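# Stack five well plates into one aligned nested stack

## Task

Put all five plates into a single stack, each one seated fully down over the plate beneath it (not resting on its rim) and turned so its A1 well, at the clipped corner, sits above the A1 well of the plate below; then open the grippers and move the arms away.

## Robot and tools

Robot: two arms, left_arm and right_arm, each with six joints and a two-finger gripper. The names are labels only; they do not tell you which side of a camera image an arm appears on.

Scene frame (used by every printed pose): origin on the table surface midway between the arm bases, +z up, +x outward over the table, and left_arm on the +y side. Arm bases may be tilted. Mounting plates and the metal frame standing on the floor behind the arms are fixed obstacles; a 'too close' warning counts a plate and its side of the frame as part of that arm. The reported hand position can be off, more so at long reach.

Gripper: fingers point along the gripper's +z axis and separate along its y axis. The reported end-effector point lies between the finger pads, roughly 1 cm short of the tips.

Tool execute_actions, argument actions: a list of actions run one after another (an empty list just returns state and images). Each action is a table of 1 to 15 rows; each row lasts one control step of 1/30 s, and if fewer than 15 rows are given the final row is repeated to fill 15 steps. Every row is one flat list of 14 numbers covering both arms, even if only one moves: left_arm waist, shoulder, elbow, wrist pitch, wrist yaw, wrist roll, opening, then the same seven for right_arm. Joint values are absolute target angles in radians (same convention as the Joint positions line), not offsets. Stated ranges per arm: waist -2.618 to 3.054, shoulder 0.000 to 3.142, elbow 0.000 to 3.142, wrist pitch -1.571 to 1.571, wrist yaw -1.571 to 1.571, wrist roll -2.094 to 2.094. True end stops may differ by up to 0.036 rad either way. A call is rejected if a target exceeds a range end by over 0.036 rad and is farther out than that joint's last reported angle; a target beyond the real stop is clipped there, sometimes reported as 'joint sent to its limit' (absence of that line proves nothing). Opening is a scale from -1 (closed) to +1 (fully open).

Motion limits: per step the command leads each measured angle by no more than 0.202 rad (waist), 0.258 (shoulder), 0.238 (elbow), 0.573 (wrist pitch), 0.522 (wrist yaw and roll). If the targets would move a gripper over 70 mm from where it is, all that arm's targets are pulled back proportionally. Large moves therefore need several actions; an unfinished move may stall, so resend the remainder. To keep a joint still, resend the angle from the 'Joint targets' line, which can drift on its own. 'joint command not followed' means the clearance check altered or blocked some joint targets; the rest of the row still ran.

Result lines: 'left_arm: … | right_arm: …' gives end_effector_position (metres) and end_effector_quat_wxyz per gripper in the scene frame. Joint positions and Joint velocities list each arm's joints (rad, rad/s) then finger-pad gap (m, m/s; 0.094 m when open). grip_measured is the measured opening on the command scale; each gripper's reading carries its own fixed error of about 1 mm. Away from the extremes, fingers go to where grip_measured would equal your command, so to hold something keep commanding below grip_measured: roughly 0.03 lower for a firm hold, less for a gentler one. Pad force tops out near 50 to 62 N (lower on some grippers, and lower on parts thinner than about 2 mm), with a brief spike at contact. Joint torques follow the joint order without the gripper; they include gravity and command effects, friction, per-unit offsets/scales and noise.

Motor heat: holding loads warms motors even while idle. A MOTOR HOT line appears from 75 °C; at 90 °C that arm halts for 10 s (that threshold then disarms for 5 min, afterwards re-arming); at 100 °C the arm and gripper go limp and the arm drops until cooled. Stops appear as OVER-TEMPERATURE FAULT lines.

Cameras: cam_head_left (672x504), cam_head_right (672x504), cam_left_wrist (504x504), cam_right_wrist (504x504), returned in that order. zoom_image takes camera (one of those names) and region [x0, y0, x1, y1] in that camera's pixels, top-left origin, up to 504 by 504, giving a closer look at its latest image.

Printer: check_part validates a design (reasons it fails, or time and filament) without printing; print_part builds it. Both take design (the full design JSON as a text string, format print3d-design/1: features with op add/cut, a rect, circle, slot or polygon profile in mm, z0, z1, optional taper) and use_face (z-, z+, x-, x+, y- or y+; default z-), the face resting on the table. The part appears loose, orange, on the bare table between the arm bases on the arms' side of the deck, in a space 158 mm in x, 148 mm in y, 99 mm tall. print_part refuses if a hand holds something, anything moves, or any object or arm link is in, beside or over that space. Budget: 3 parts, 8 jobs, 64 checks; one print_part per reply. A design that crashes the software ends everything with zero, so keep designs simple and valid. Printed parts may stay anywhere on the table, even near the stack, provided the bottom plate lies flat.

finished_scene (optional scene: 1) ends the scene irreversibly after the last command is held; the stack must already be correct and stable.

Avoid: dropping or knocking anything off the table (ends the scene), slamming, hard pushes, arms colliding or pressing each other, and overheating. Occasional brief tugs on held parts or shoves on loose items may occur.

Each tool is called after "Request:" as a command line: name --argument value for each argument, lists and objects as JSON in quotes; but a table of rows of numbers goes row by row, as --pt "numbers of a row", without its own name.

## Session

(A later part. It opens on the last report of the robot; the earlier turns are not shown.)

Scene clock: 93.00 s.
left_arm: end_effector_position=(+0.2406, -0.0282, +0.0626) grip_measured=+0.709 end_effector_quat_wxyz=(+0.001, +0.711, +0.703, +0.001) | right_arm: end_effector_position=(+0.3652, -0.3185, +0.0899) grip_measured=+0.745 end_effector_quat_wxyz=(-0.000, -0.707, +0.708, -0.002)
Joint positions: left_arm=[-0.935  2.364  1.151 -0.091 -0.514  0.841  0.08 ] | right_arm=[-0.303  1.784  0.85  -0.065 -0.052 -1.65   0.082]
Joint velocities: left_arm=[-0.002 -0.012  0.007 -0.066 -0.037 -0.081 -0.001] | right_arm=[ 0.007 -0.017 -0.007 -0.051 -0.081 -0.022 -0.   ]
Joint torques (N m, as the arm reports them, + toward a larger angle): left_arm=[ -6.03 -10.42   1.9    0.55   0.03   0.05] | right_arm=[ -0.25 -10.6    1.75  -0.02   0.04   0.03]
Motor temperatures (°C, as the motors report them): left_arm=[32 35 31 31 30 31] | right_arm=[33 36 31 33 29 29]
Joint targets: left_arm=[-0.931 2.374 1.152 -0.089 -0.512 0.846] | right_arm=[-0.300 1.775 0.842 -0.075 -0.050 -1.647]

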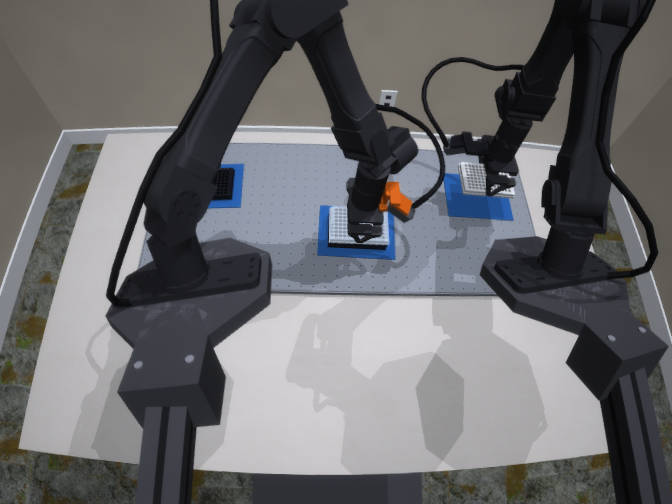

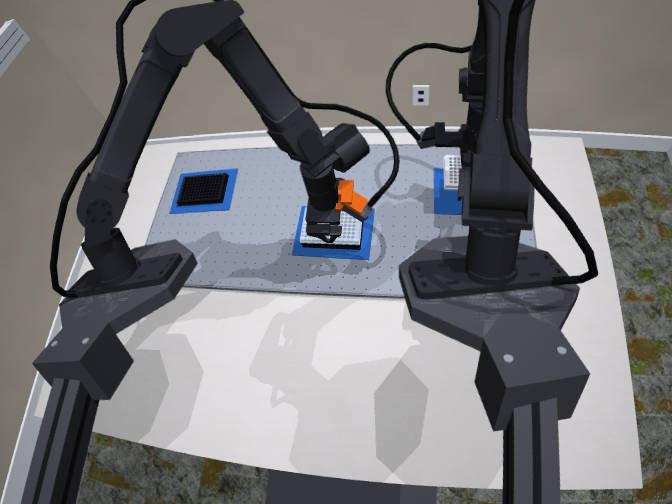

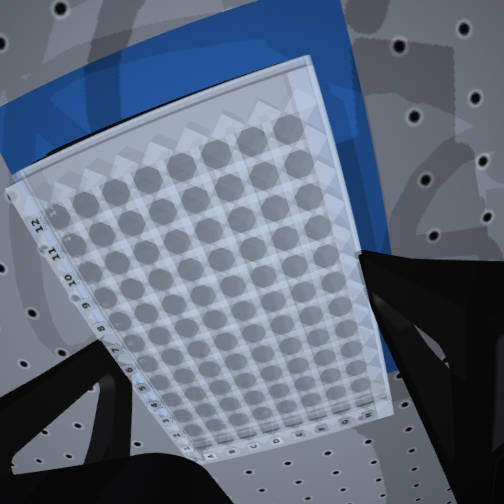

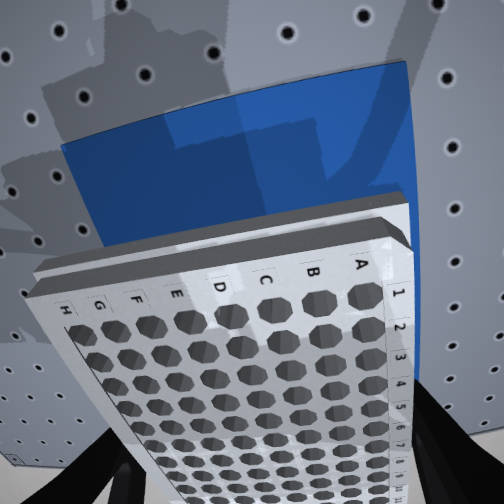

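Request:
execute_actions --actions '[[[-0.931,2.374,1.152,-0.089,-0.545,0.846,0.67,-0.3,1.775,0.842,-0.075,-0.05,-1.647,0.69],[-0.931,2.374,1.152,-0.089,-0.518,0.846,0.67,-0.3,1.775,0.842,-0.075,-0.05,-1.647,0.69]]]'

Request:
zoom_image --camera "cam_left_wrist" --region '[5, 140, 65, 200]'

Request:
zoom_image --camera "cam_left_wrist" --region '[260, 45, 320, 105]'

Scene clock: 93.93 s.
left_arm: end_effector_position=(+0.2411, -0.0276, +0.0626) grip_measured=+0.709 end_effector_quat_wxyz=(+0.001, +0.711, +0.703, +0.003) | right_arm: end_effector_position=(+0.3652, -0.3185, +0.0899) grip_measured=+0.745 end_effector_quat_wxyz=(-0.000, -0.707, +0.708, -0.002)
Joint positions: left_arm=[-0.935  2.364  1.151 -0.091 -0.518  0.841  0.08 ] | right_arm=[-0.303  1.784  0.85  -0.065 -0.052 -1.65   0.082]
Joint velocities: left_arm=[-0.002  0.007 -0.007 -0.022  0.022  0.007  0.001] | right_arm=[-0.002  0.002  0.022 -0.037  0.051 -0.022  0.   ]
Joint torques (N m, as the arm reports them, + toward a larger angle): left_arm=[ -5.97 -10.4    1.96   0.55  -0.01   0.05] | right_arm=[ -0.15 -10.59   1.77  -0.02   0.06   0.02]
Motor temperatures (°C, as the motors report them): left_arm=[32 35 31 31 30 31] | right_arm=[33 36 31 33 29 29]
Joint targets: left_arm=[-0.931 2.374 1.152 -0.089 -0.518 0.846] | right_arm=[-0.300 1.775 0.842 -0.075 -0.050 -1.647]

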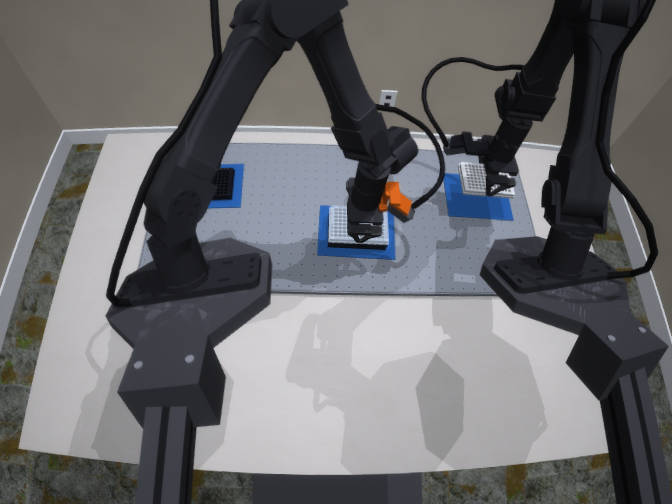

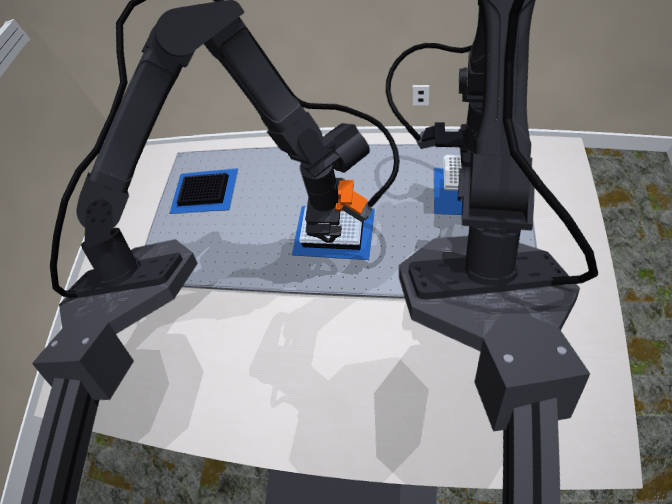

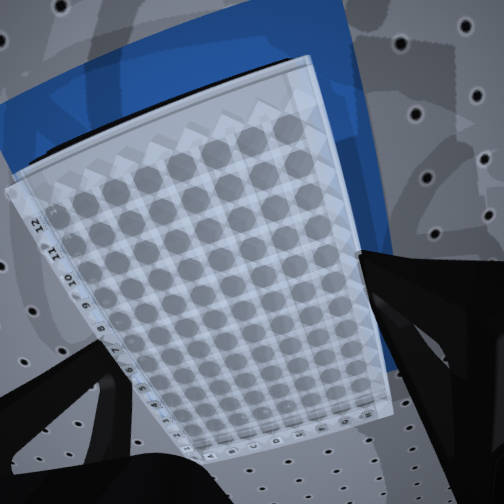

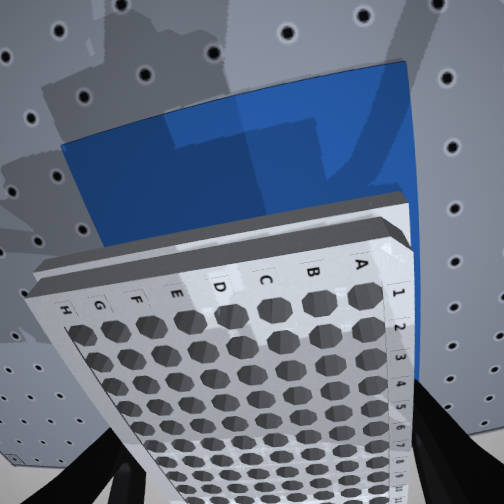

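Region (5, 140, 65, 200) of cam_left_wrist's 504x504 image, scaled by 8.400, with more detail than that image has.

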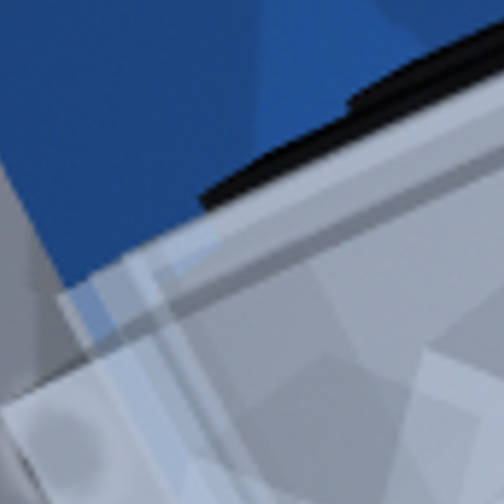

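Region (260, 45, 320, 105) of cam_left_wrist's 504x504 image, scaled by 8.400, with more detail than that image has.

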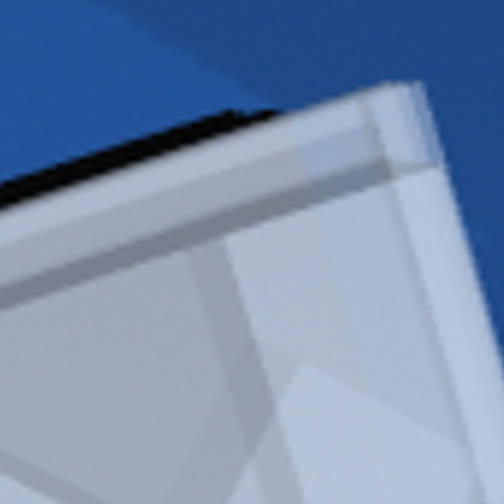

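Request:
execute_actions --actions '[[[-0.931,2.374,1.152,-0.065,-0.518,0.846,0.67,-0.3,1.775,0.842,-0.075,-0.05,-1.647,0.69],[-0.931,2.374,1.152,-0.089,-0.518,0.846,0.67,-0.3,1.775,0.842,-0.075,-0.05,-1.647,0.69],[-0.931,2.374,1.152,-0.089,-0.518,0.846,0.67,-0.3,1.775,0.842,-0.075,-0.05,-1.647,0.69],[-0.931,2.374,1.152,-0.089,-0.518,0.846,0.68,-0.3,1.775,0.842,-0.075,-0.05,-1.647,0.69],[-0.931,2.374,1.152,-0.089,-0.518,0.846,0.69,-0.3,1.775,0.842,-0.075,-0.05,-1.647,0.69],[-0.931,2.374,1.152,-0.089,-0.518,0.846,0.696,-0.3,1.775,0.842,-0.075,-0.05,-1.647,0.69],[-0.931,2.374,1.152,-0.089,-0.518,0.846,0.701,-0.3,1.775,0.842,-0.075,-0.05,-1.647,0.69],[-0.931,2.374,1.152,-0.089,-0.518,0.846,0.705,-0.3,1.775,0.842,-0.075,-0.05,-1.647,0.69],[-0.931,2.374,1.152,-0.089,-0.518,0.846,0.709,-0.3,1.775,0.842,-0.075,-0.05,-1.647,0.69],[-0.931,2.374,1.152,-0.089,-0.518,0.846,0.713,-0.3,1.775,0.842,-0.075,-0.05,-1.647,0.69],[-0.931,2.374,1.152,-0.089,-0.518,0.846,0.718,-0.3,1.775,0.842,-0.075,-0.05,-1.647,0.69],[-0.931,2.374,1.152,-0.089,-0.518,0.846,0.725,-0.3,1.775,0.842,-0.075,-0.05,-1.647,0.69],[-0.931,2.374,1.152,-0.089,-0.518,0.846,0.735,-0.3,1.775,0.842,-0.075,-0.05,-1.647,0.69],[-0.931,2.374,1.152,-0.089,-0.518,0.846,0.75,-0.3,1.775,0.842,-0.075,-0.05,-1.647,0.69],[-0.931,2.374,1.152,-0.089,-0.518,0.846,0.77,-0.3,1.775,0.842,-0.075,-0.05,-1.647,0.69]]]'

Request:
zoom_image --camera "cam_left_wrist" --region '[5, 140, 65, 200]'

Request:
zoom_image --camera "cam_left_wrist" --region '[260, 45, 320, 105]'

Scene clock: 95.03 s.
left_arm: end_effector_position=(+0.2414, -0.0280, +0.0626) grip_measured=+0.763 end_effector_quat_wxyz=(+0.002, +0.711, +0.703, +0.003) | right_arm: end_effector_position=(+0.3652, -0.3185, +0.0899) grip_measured=+0.745 end_effector_quat_wxyz=(-0.000, -0.707, +0.708, -0.002)
Joint positions: left_arm=[-0.935  2.364  1.151 -0.089 -0.518  0.841  0.083] | right_arm=[-0.303  1.784  0.85  -0.065 -0.052 -1.65   0.082]
Joint velocities: left_arm=[ 0.007  0.012 -0.007 -0.11   0.007  0.081  0.012] | right_arm=[-0.007  0.012 -0.007 -0.022 -0.022 -0.007 -0.   ]
Joint torques (N m, as the arm reports them, + toward a larger angle): left_arm=[ -6.01 -10.41   1.93   0.53   0.01   0.05] | right_arm=[ -0.17 -10.54   1.81  -0.03   0.07   0.01]
Motor temperatures (°C, as the motors report them): left_arm=[32 35 31 31 30 31] | right_arm=[33 36 31 33 29 29]
Joint targets: left_arm=[-0.931 2.374 1.152 -0.089 -0.518 0.846] | right_arm=[-0.300 1.775 0.842 -0.075 -0.050 -1.647]

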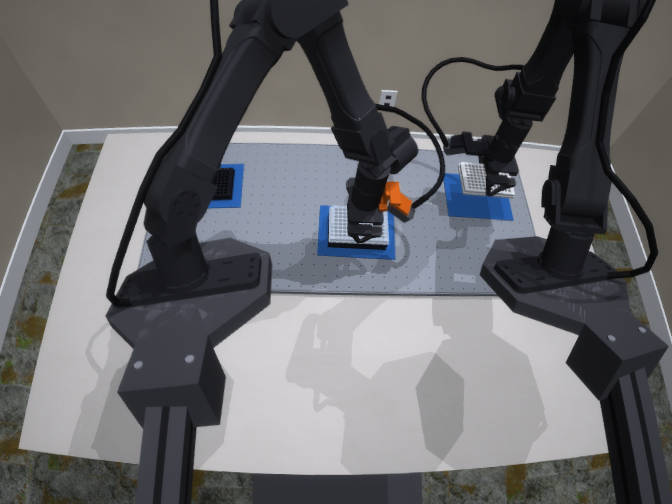

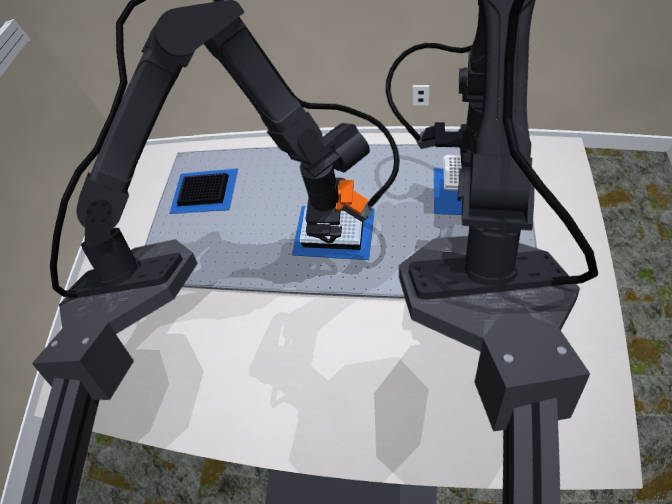

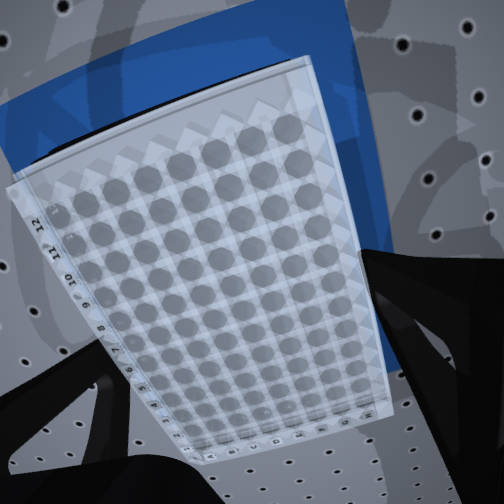

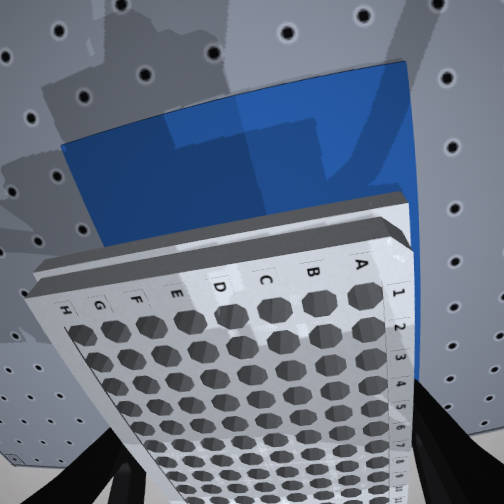

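Region (5, 140, 65, 200) of cam_left_wrist's 504x504 image, scaled by 8.400, with more detail than that image has.

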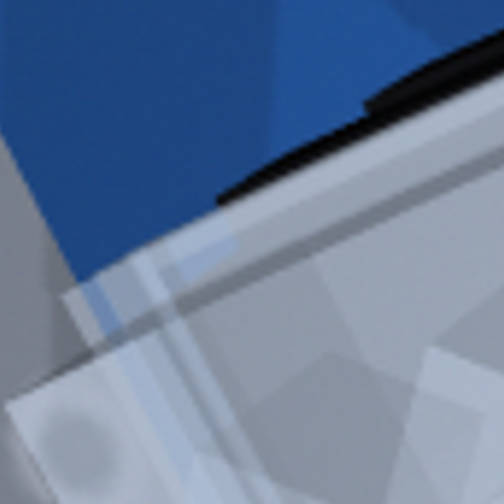

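Region (260, 45, 320, 105) of cam_left_wrist's 504x504 image, scaled by 8.400, with more detail than that image has.

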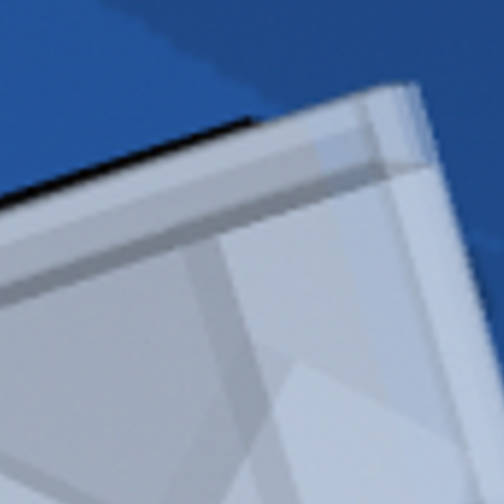

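Request:
execute_actions --actions '[[[-0.931,2.374,1.152,-0.089,-0.518,0.846,0.8,-0.3,1.775,0.842,-0.075,-0.05,-1.647,0.69]]]'

Request:
zoom_image --camera "cam_left_wrist" --region '[5, 140, 65, 200]'

Request:
zoom_image --camera "cam_left_wrist" --region '[260, 45, 320, 105]'

Scene clock: 95.67 s.
left_arm: end_effector_position=(+0.2414, -0.0280, +0.0626) grip_measured=+0.798 end_effector_quat_wxyz=(+0.002, +0.711, +0.703, +0.003) | right_arm: end_effector_position=(+0.3652, -0.3185, +0.0899) grip_measured=+0.745 end_effector_quat_wxyz=(-0.000, -0.707, +0.708, -0.002)
Joint positions: left_arm=[-0.935  2.364  1.151 -0.089 -0.518  0.841  0.084] | right_arm=[-0.303  1.784  0.85  -0.065 -0.052 -1.65   0.082]
Joint velocities: left_arm=[ 0.012 -0.012 -0.002  0.095  0.051 -0.007  0.   ] | right_arm=[-0.017 -0.007  0.012 -0.022 -0.007  0.007  0.   ]
Joint torques (N m, as the arm reports them, + toward a larger angle): left_arm=[ -6.   -10.41   1.96   0.51   0.01   0.06] | right_arm=[ -0.17 -10.55   1.89  -0.04   0.05   0.01]
Motor temperatures (°C, as the motors report them): left_arm=[32 35 31 31 30 31] | right_arm=[33 36 31 33 29 29]
Joint targets: left_arm=[-0.931 2.374 1.152 -0.089 -0.518 0.846] | right_arm=[-0.300 1.775 0.842 -0.075 -0.050 -1.647]

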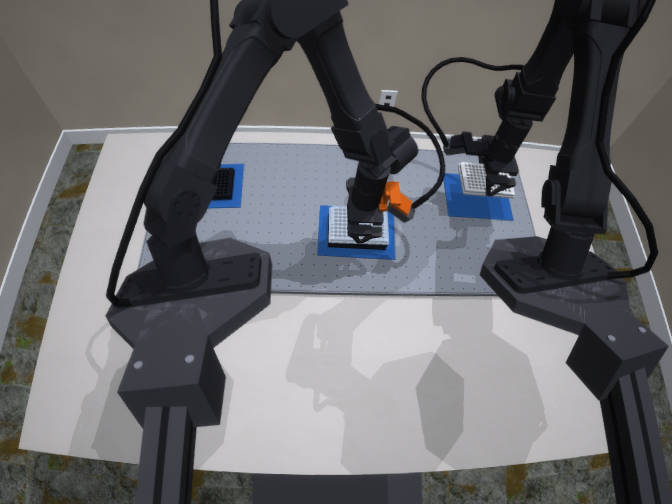

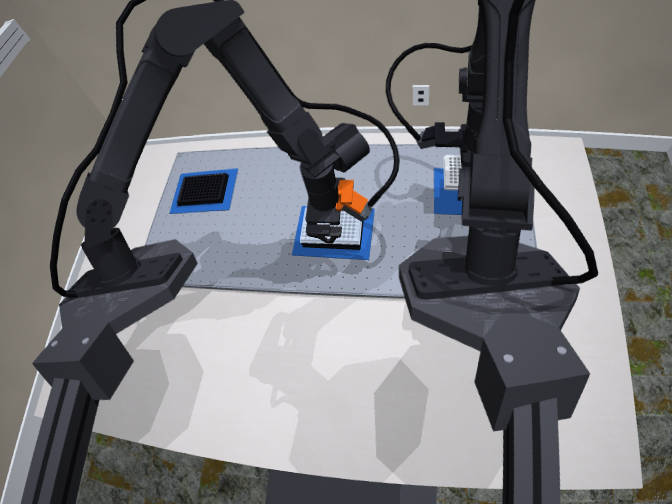

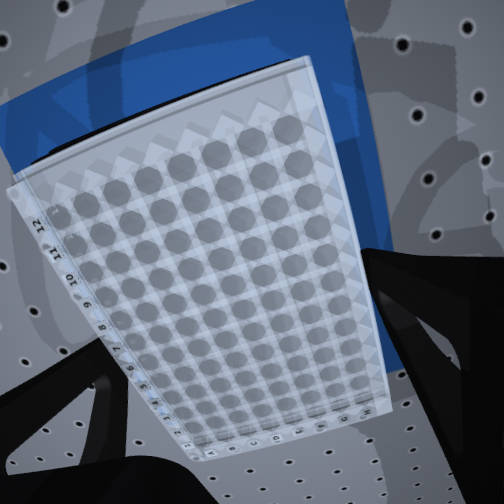

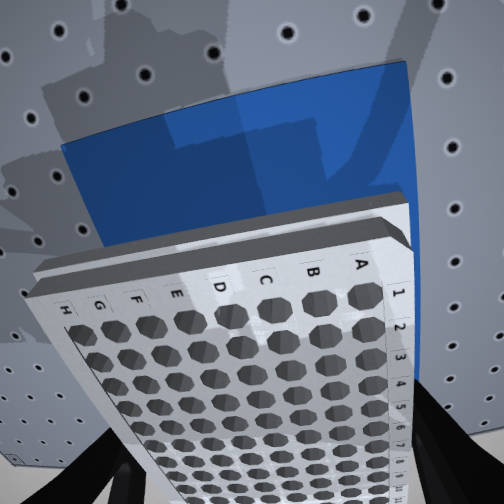

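Region (5, 140, 65, 200) of cam_left_wrist's 504x504 image, scaled by 8.400, with more detail than that image has.

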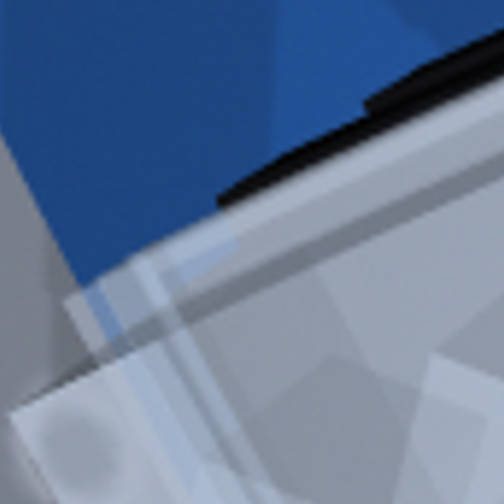

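Region (260, 45, 320, 105) of cam_left_wrist's 504x504 image, scaled by 8.400, with more detail than that image has.

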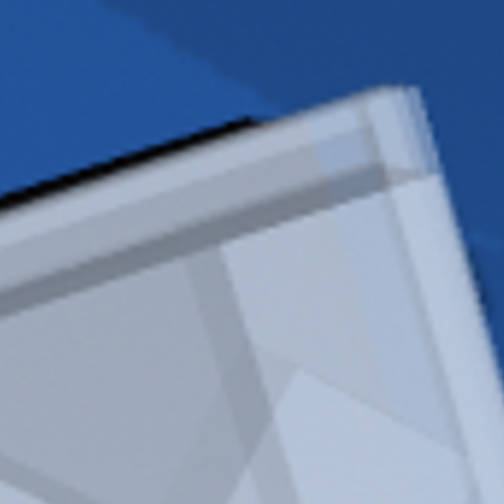

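Request:
execute_actions --actions '[[[-0.931,2.374,1.152,-0.089,-0.518,0.846,0.75,-0.3,1.775,0.842,-0.075,-0.05,-1.647,0.69],[-0.931,2.374,1.152,-0.089,-0.518,0.846,0.72,-0.3,1.775,0.842,-0.075,-0.05,-1.647,0.69],[-0.931,2.374,1.152,-0.089,-0.518,0.846,0.705,-0.3,1.775,0.842,-0.075,-0.05,-1.647,0.69],[-0.931,2.374,1.152,-0.089,-0.518,0.846,0.69,-0.3,1.775,0.842,-0.075,-0.05,-1.647,0.69],[-0.931,2.374,1.152,-0.089,-0.518,0.846,0.685,-0.3,1.775,0.842,-0.075,-0.05,-1.647,0.69],[-0.931,2.374,1.152,-0.089,-0.518,0.846,0.685,-0.3,1.775,0.842,-0.075,-0.05,-1.647,0.69],[-0.931,2.374,1.152,-0.089,-0.518,0.846,0.685,-0.3,1.775,0.842,-0.075,-0.05,-1.647,0.69],[-0.931,2.374,1.152,-0.089,-0.483,0.846,0.685,-0.3,1.775,0.842,-0.075,-0.05,-1.647,0.69],[-0.931,2.374,1.152,-0.089,-0.483,0.846,0.685,-0.3,1.775,0.842,-0.075,-0.05,-1.647,0.69],[-0.931,2.374,1.152,-0.089,-0.511,0.846,0.685,-0.3,1.775,0.842,-0.075,-0.05,-1.647,0.69],[-0.931,2.374,1.152,-0.089,-0.511,0.846,0.7,-0.3,1.775,0.842,-0.075,-0.05,-1.647,0.69],[-0.931,2.374,1.152,-0.089,-0.511,0.846,0.72,-0.3,1.775,0.842,-0.075,-0.05,-1.647,0.69],[-0.931,2.374,1.152,-0.089,-0.511,0.846,0.75,-0.3,1.775,0.842,-0.075,-0.05,-1.647,0.69],[-0.931,2.374,1.152,-0.089,-0.511,0.846,0.78,-0.3,1.775,0.842,-0.075,-0.05,-1.647,0.69],[-0.931,2.374,1.152,-0.089,-0.511,0.846,0.8,-0.3,1.775,0.842,-0.075,-0.05,-1.647,0.69]]]'

Request:
zoom_image --camera "cam_left_wrist" --region '[5, 140, 65, 200]'

Request:
zoom_image --camera "cam_left_wrist" --region '[260, 45, 320, 105]'

Scene clock: 97.03 s.
left_arm: end_effector_position=(+0.2409, -0.0286, +0.0626) grip_measured=+0.789 end_effector_quat_wxyz=(+0.002, +0.711, +0.703, +0.001) | right_arm: end_effector_position=(+0.3652, -0.3185, +0.0899) grip_measured=+0.745 end_effector_quat_wxyz=(-0.000, -0.707, +0.708, -0.002)
Joint positions: left_arm=[-0.935  2.364  1.151 -0.089 -0.513  0.841  0.084] | right_arm=[-0.303  1.784  0.85  -0.065 -0.052 -1.65   0.082]
Joint velocities: left_arm=[-0.007 -0.002  0.012  0.022 -0.051 -0.066  0.018] | right_arm=[-0.017 -0.002  0.012 -0.022  0.007  0.037  0.   ]
Joint torques (N m, as the arm reports them, + toward a larger angle): left_arm=[ -6.06 -10.4    1.91   0.54   0.05   0.05] | right_arm=[ -0.2  -10.68   1.79  -0.02   0.04   0.  ]
Motor temperatures (°C, as the motors report them): left_arm=[32 35 31 31 30 31] | right_arm=[33 36 31 33 29 29]
Joint targets: left_arm=[-0.931 2.374 1.152 -0.089 -0.511 0.846] | right_arm=[-0.300 1.775 0.842 -0.075 -0.050 -1.647]

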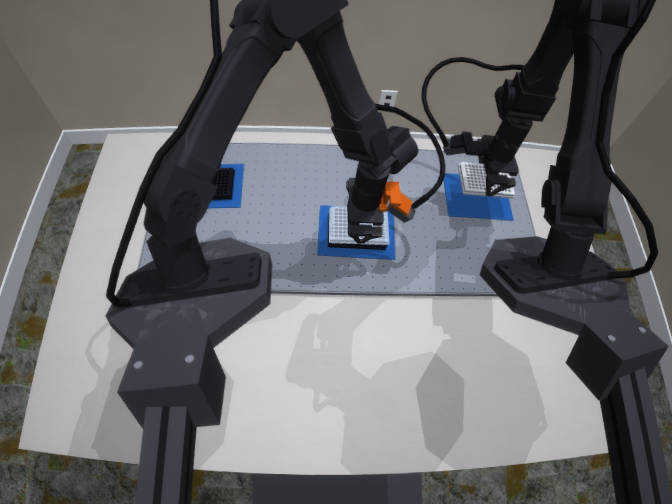

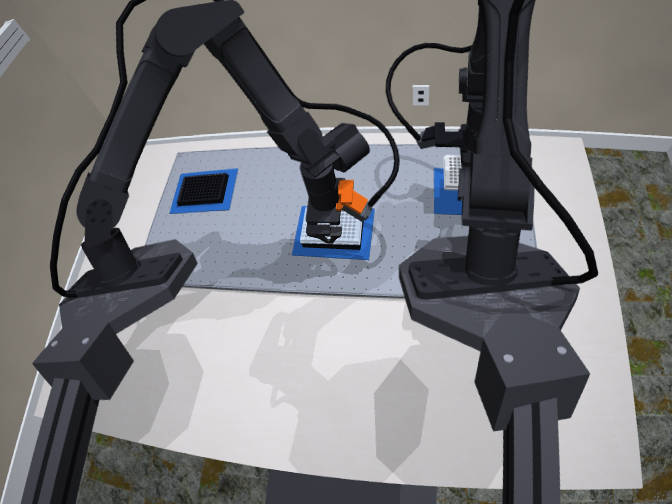

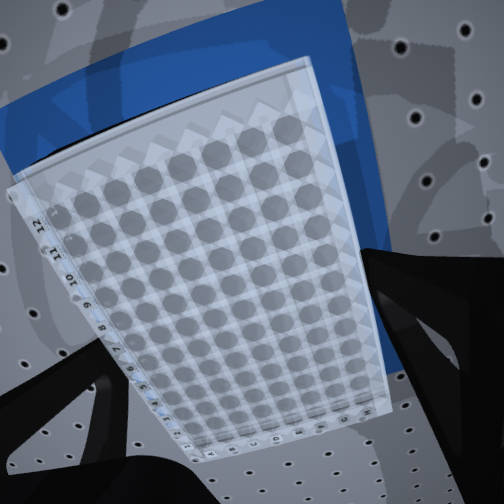

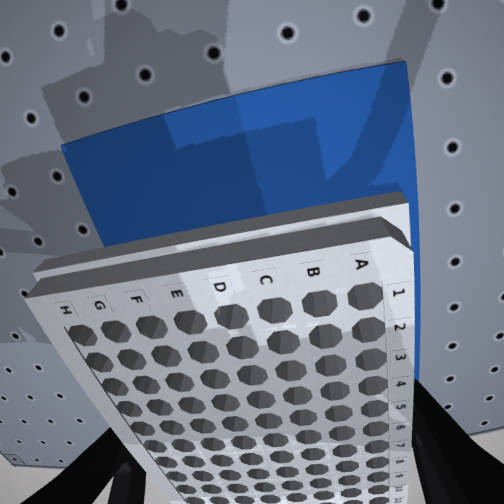

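Region (5, 140, 65, 200) of cam_left_wrist's 504x504 image, scaled by 8.400, with more detail than that image has.

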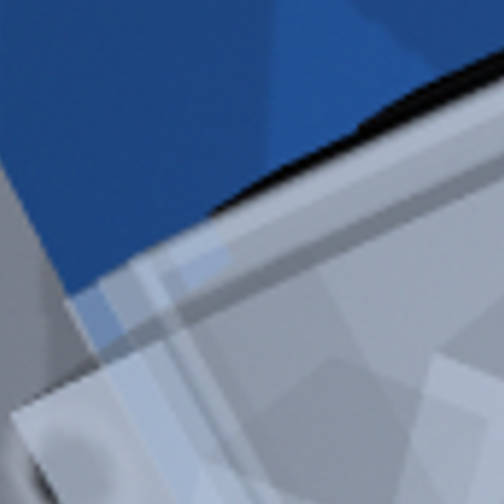

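Region (260, 45, 320, 105) of cam_left_wrist's 504x504 image, scaled by 8.400, with more detail than that image has.

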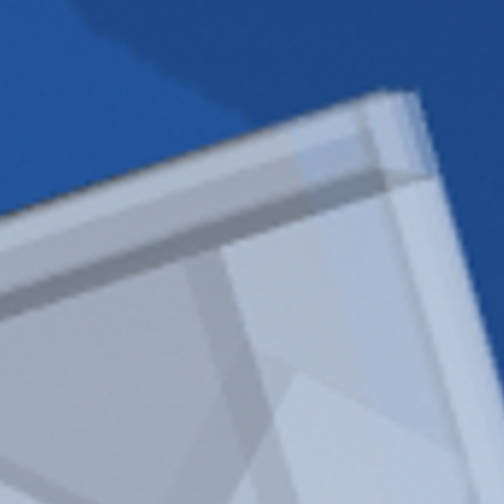

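Request:
execute_actions --actions '[[[-0.931,2.374,1.152,-0.089,-0.511,0.846,0.84,-0.3,1.775,0.842,-0.075,-0.05,-1.647,0.69]]]'

Request:
zoom_image --camera "cam_left_wrist" --region '[5, 140, 65, 200]'

Request:
zoom_image --camera "cam_left_wrist" --region '[260, 45, 320, 105]'

Scene clock: 97.93 s.
left_arm: end_effector_position=(+0.2409, -0.0286, +0.0626) grip_measured=+0.838 end_effector_quat_wxyz=(+0.002, +0.711, +0.703, +0.001) | right_arm: end_effector_position=(+0.3652, -0.3185, +0.0899) grip_measured=+0.745 end_effector_quat_wxyz=(-0.000, -0.707, +0.708, -0.002)
Joint positions: left_arm=[-0.935  2.364  1.151 -0.089 -0.513  0.841  0.086] | right_arm=[-0.303  1.784  0.85  -0.065 -0.052 -1.65   0.082]
Joint velocities: left_arm=[-0.002 -0.012  0.012 -0.022 -0.051  0.007  0.   ] | right_arm=[-0.012  0.002  0.002  0.022 -0.051 -0.037 -0.001]
Joint torques (N m, as the arm reports them, + toward a larger angle): left_arm=[ -6.01 -10.42   1.95   0.53   0.02   0.05] | right_arm=[ -0.17 -10.52   1.79  -0.03   0.02   0.04]
Motor temperatures (°C, as the motors report them): left_arm=[32 35 31 31 30 31] | right_arm=[33 36 31 33 29 29]
Joint targets: left_arm=[-0.931 2.374 1.152 -0.089 -0.511 0.846] | right_arm=[-0.300 1.775 0.842 -0.075 -0.050 -1.647]

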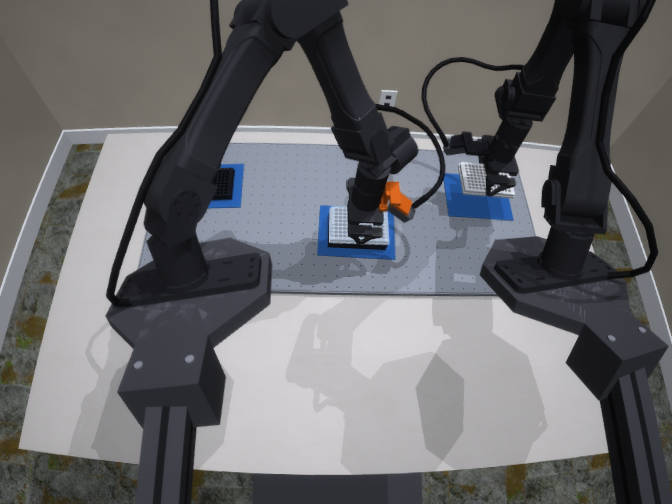

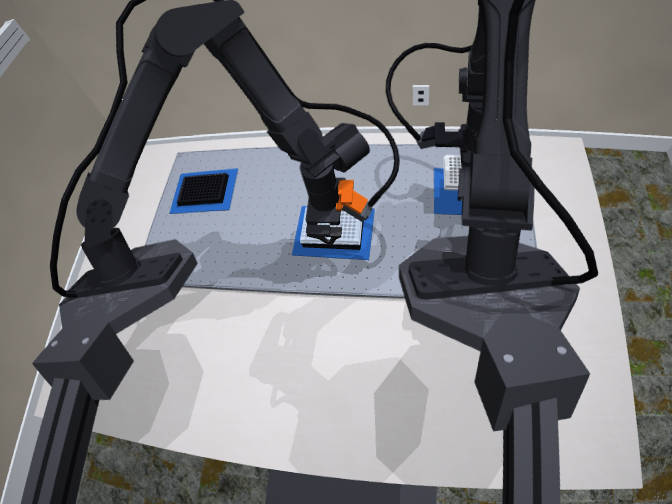

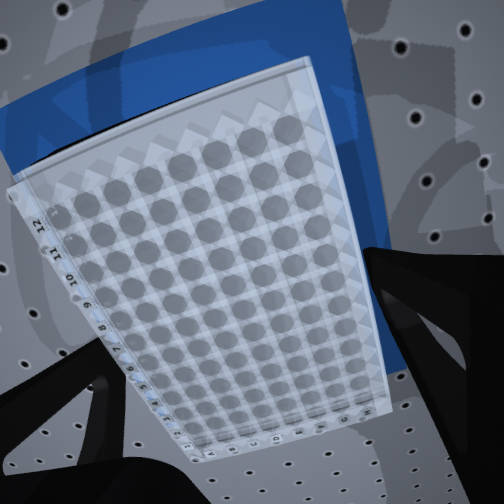

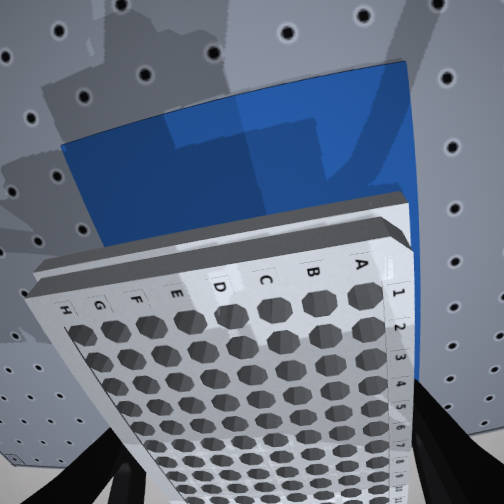

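Region (5, 140, 65, 200) of cam_left_wrist's 504x504 image, scaled by 8.400, with more detail than that image has.

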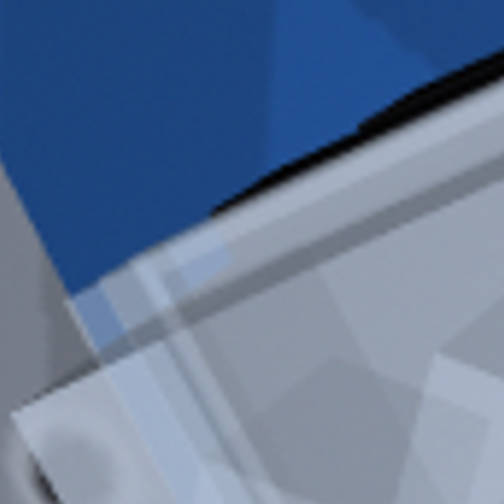

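Region (260, 45, 320, 105) of cam_left_wrist's 504x504 image, scaled by 8.400, with more detail than that image has.

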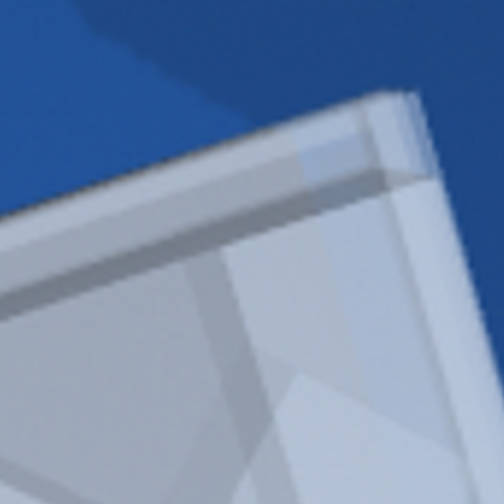

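Request:
zoom_image --camera "cam_head_left" --region '[322, 232, 394, 256]'

Request:
zoom_image --camera "cam_head_right" --region '[295, 232, 367, 256]'

Request:
zoom_image --camera "cam_left_wrist" --region '[340, 360, 410, 430]'

Region (322, 232, 394, 256) of cam_head_left's 672x504 image, scaled by 7.000, with more detail than that image has.

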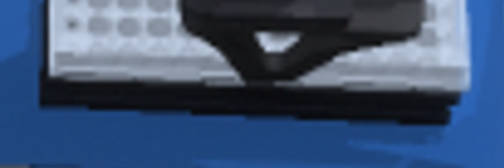

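Region (295, 232, 367, 256) of cam_head_right's 672x504 image, scaled by 7.000, with more detail than that image has.

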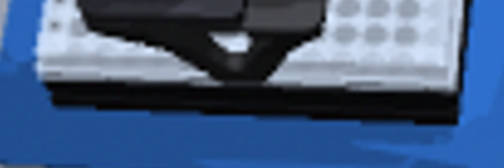

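Region (340, 360, 410, 430) of cam_left_wrist's 504x504 image, scaled by 7.200, with more detail than that image has.

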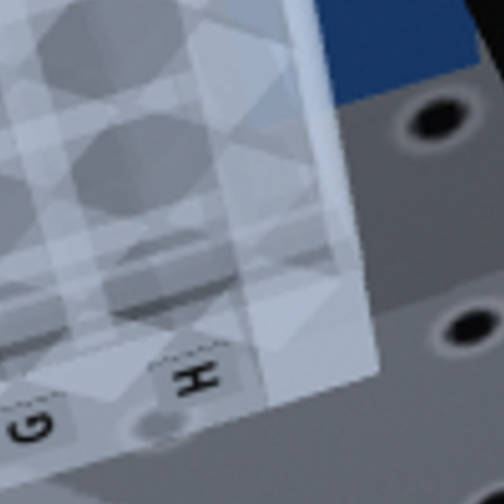

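Request:
execute_actions --actions '[[[-0.94,2.35,1.165,-0.1,-0.516,0.84,0.95,-0.3,1.775,0.842,-0.075,-0.05,-1.647,0.69],[-0.945,2.34,1.175,-0.11,-0.52,0.836,1.0,-0.3,1.775,0.842,-0.075,-0.05,-1.647,0.69],[-0.951,2.332,1.184,-0.122,-0.524,0.83,1.0,-0.3,1.775,0.842,-0.075,-0.05,-1.647,0.69],[-0.957,2.33,1.192,-0.135,-0.527,0.824,1.0,-0.3,1.775,0.842,-0.075,-0.05,-1.647,0.69],[-0.964,2.33,1.2,-0.148,-0.53,0.818,1.0,-0.3,1.775,0.842,-0.075,-0.05,-1.647,0.69],[-0.971,2.331,1.208,-0.161,-0.533,0.812,1.0,-0.3,1.775,0.842,-0.075,-0.05,-1.647,0.69],[-0.978,2.332,1.216,-0.174,-0.536,0.806,1.0,-0.3,1.775,0.842,-0.075,-0.05,-1.647,0.69],[-0.985,2.333,1.224,-0.187,-0.538,0.8,1.0,-0.3,1.775,0.842,-0.075,-0.05,-1.647,0.69],[-0.992,2.334,1.232,-0.2,-0.54,0.794,1.0,-0.3,1.775,0.842,-0.075,-0.05,-1.647,0.69],[-0.998,2.335,1.239,-0.212,-0.542,0.788,1.0,-0.3,1.775,0.842,-0.075,-0.05,-1.647,0.69],[-1.004,2.335,1.246,-0.224,-0.543,0.783,1.0,-0.3,1.775,0.842,-0.075,-0.05,-1.647,0.69],[-1.008,2.335,1.251,-0.233,-0.544,0.779,1.0,-0.3,1.775,0.842,-0.075,-0.05,-1.647,0.69],[-1.011,2.335,1.254,-0.24,-0.544,0.776,1.0,-0.3,1.775,0.842,-0.075,-0.05,-1.647,0.69]]]'

Scene clock: 101.43 s.
left_arm: end_effector_position=(+0.2472, -0.0556, +0.0857) grip_measured=+1.000 end_effector_quat_wxyz=(+0.013, +0.716, +0.698, +0.002) | right_arm: end_effector_position=(+0.3652, -0.3185, +0.0899) grip_measured=+0.745 end_effector_quat_wxyz=(-0.000, -0.707, +0.708, -0.002)
Joint positions: left_arm=[-1.001  2.35   1.231 -0.193 -0.533  0.795  0.094] | right_arm=[-0.303  1.784  0.85  -0.065 -0.052 -1.65   0.082]
Joint velocities: left_arm=[-0.11  -0.027  0.046 -0.139 -0.022 -0.066  0.   ] | right_arm=[-0.002 -0.002 -0.002  0.007  0.007 -0.022 -0.   ]
Joint torques (N m, as the arm reports them, + toward a larger angle): left_arm=[ -7.17 -13.02   4.18   0.28  -0.14  -0.09] | right_arm=[ -0.15 -10.55   1.76  -0.02   0.04  -0.01]
Motor temperatures (°C, as the motors report them): left_arm=[32 35 31 31 30 31] | right_arm=[33 36 31 33 29 29]
Joint targets: left_arm=[-1.011 2.335 1.254 -0.240 -0.544 0.776] | right_arm=[-0.300 1.775 0.842 -0.075 -0.050 -1.647]

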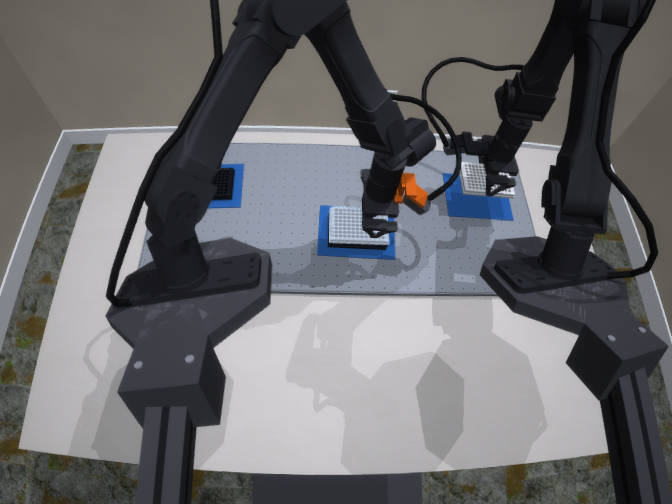

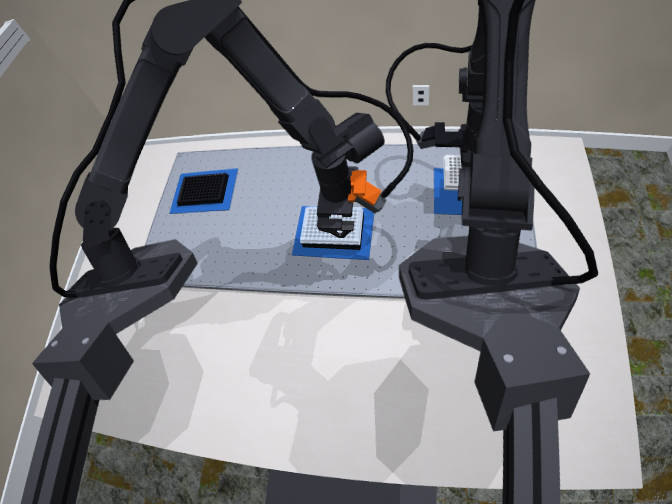

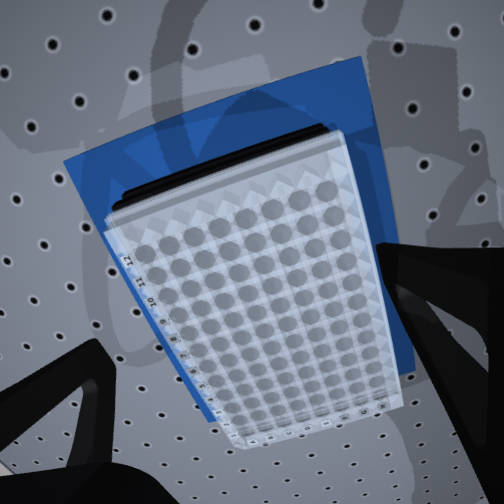

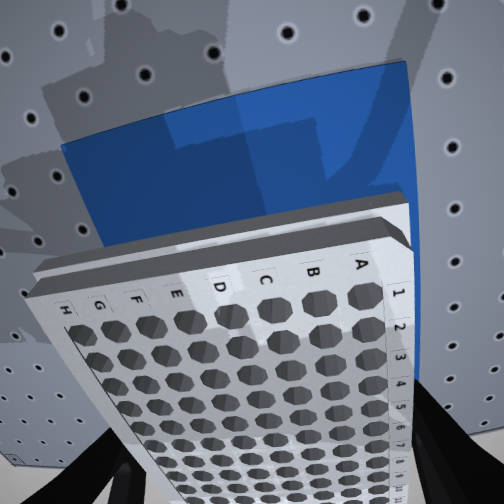

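Request:
zoom_image --camera "cam_left_wrist" --region '[95, 175, 155, 235]'

Request:
zoom_image --camera "cam_left_wrist" --region '[295, 108, 355, 168]'

Request:
zoom_image --camera "cam_left_wrist" --region '[90, 105, 360, 245]'

Region (95, 175, 155, 235) of cam_left_wrist's 504x504 image, scaled by 8.400, with more detail than that image has.

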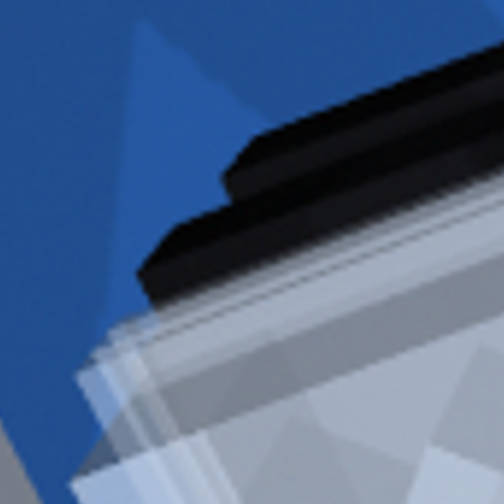

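Region (295, 108, 355, 168) of cam_left_wrist's 504x504 image, scaled by 8.400, with more detail than that image has.

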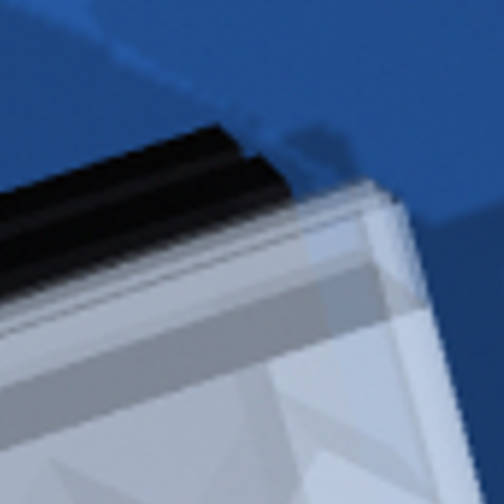

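Region (90, 105, 360, 245) of cam_left_wrist's 504x504 image, scaled by 1.867, with more detail than that image has; it fills the top 261 rows of this view, and the rest is white.

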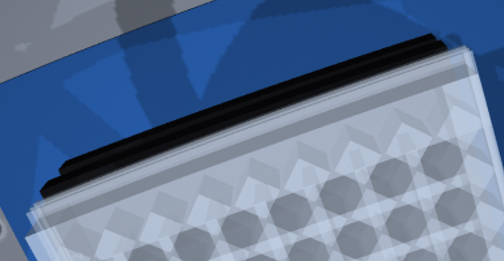

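Request:
zoom_image --camera "cam_left_wrist" --region '[315, 115, 350, 150]'

Request:
zoom_image --camera "cam_left_wrist" --region '[98, 196, 133, 231]'

Region (315, 115, 350, 150) of cam_left_wrist's 504x504 image, scaled by 14.400, with more detail than that image has.

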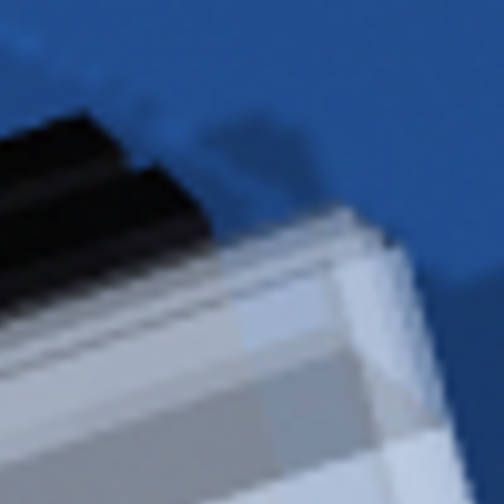

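Region (98, 196, 133, 231) of cam_left_wrist's 504x504 image, scaled by 14.400, with more detail than that image has.

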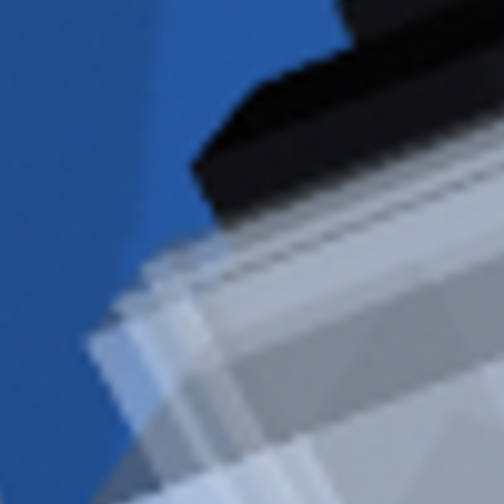

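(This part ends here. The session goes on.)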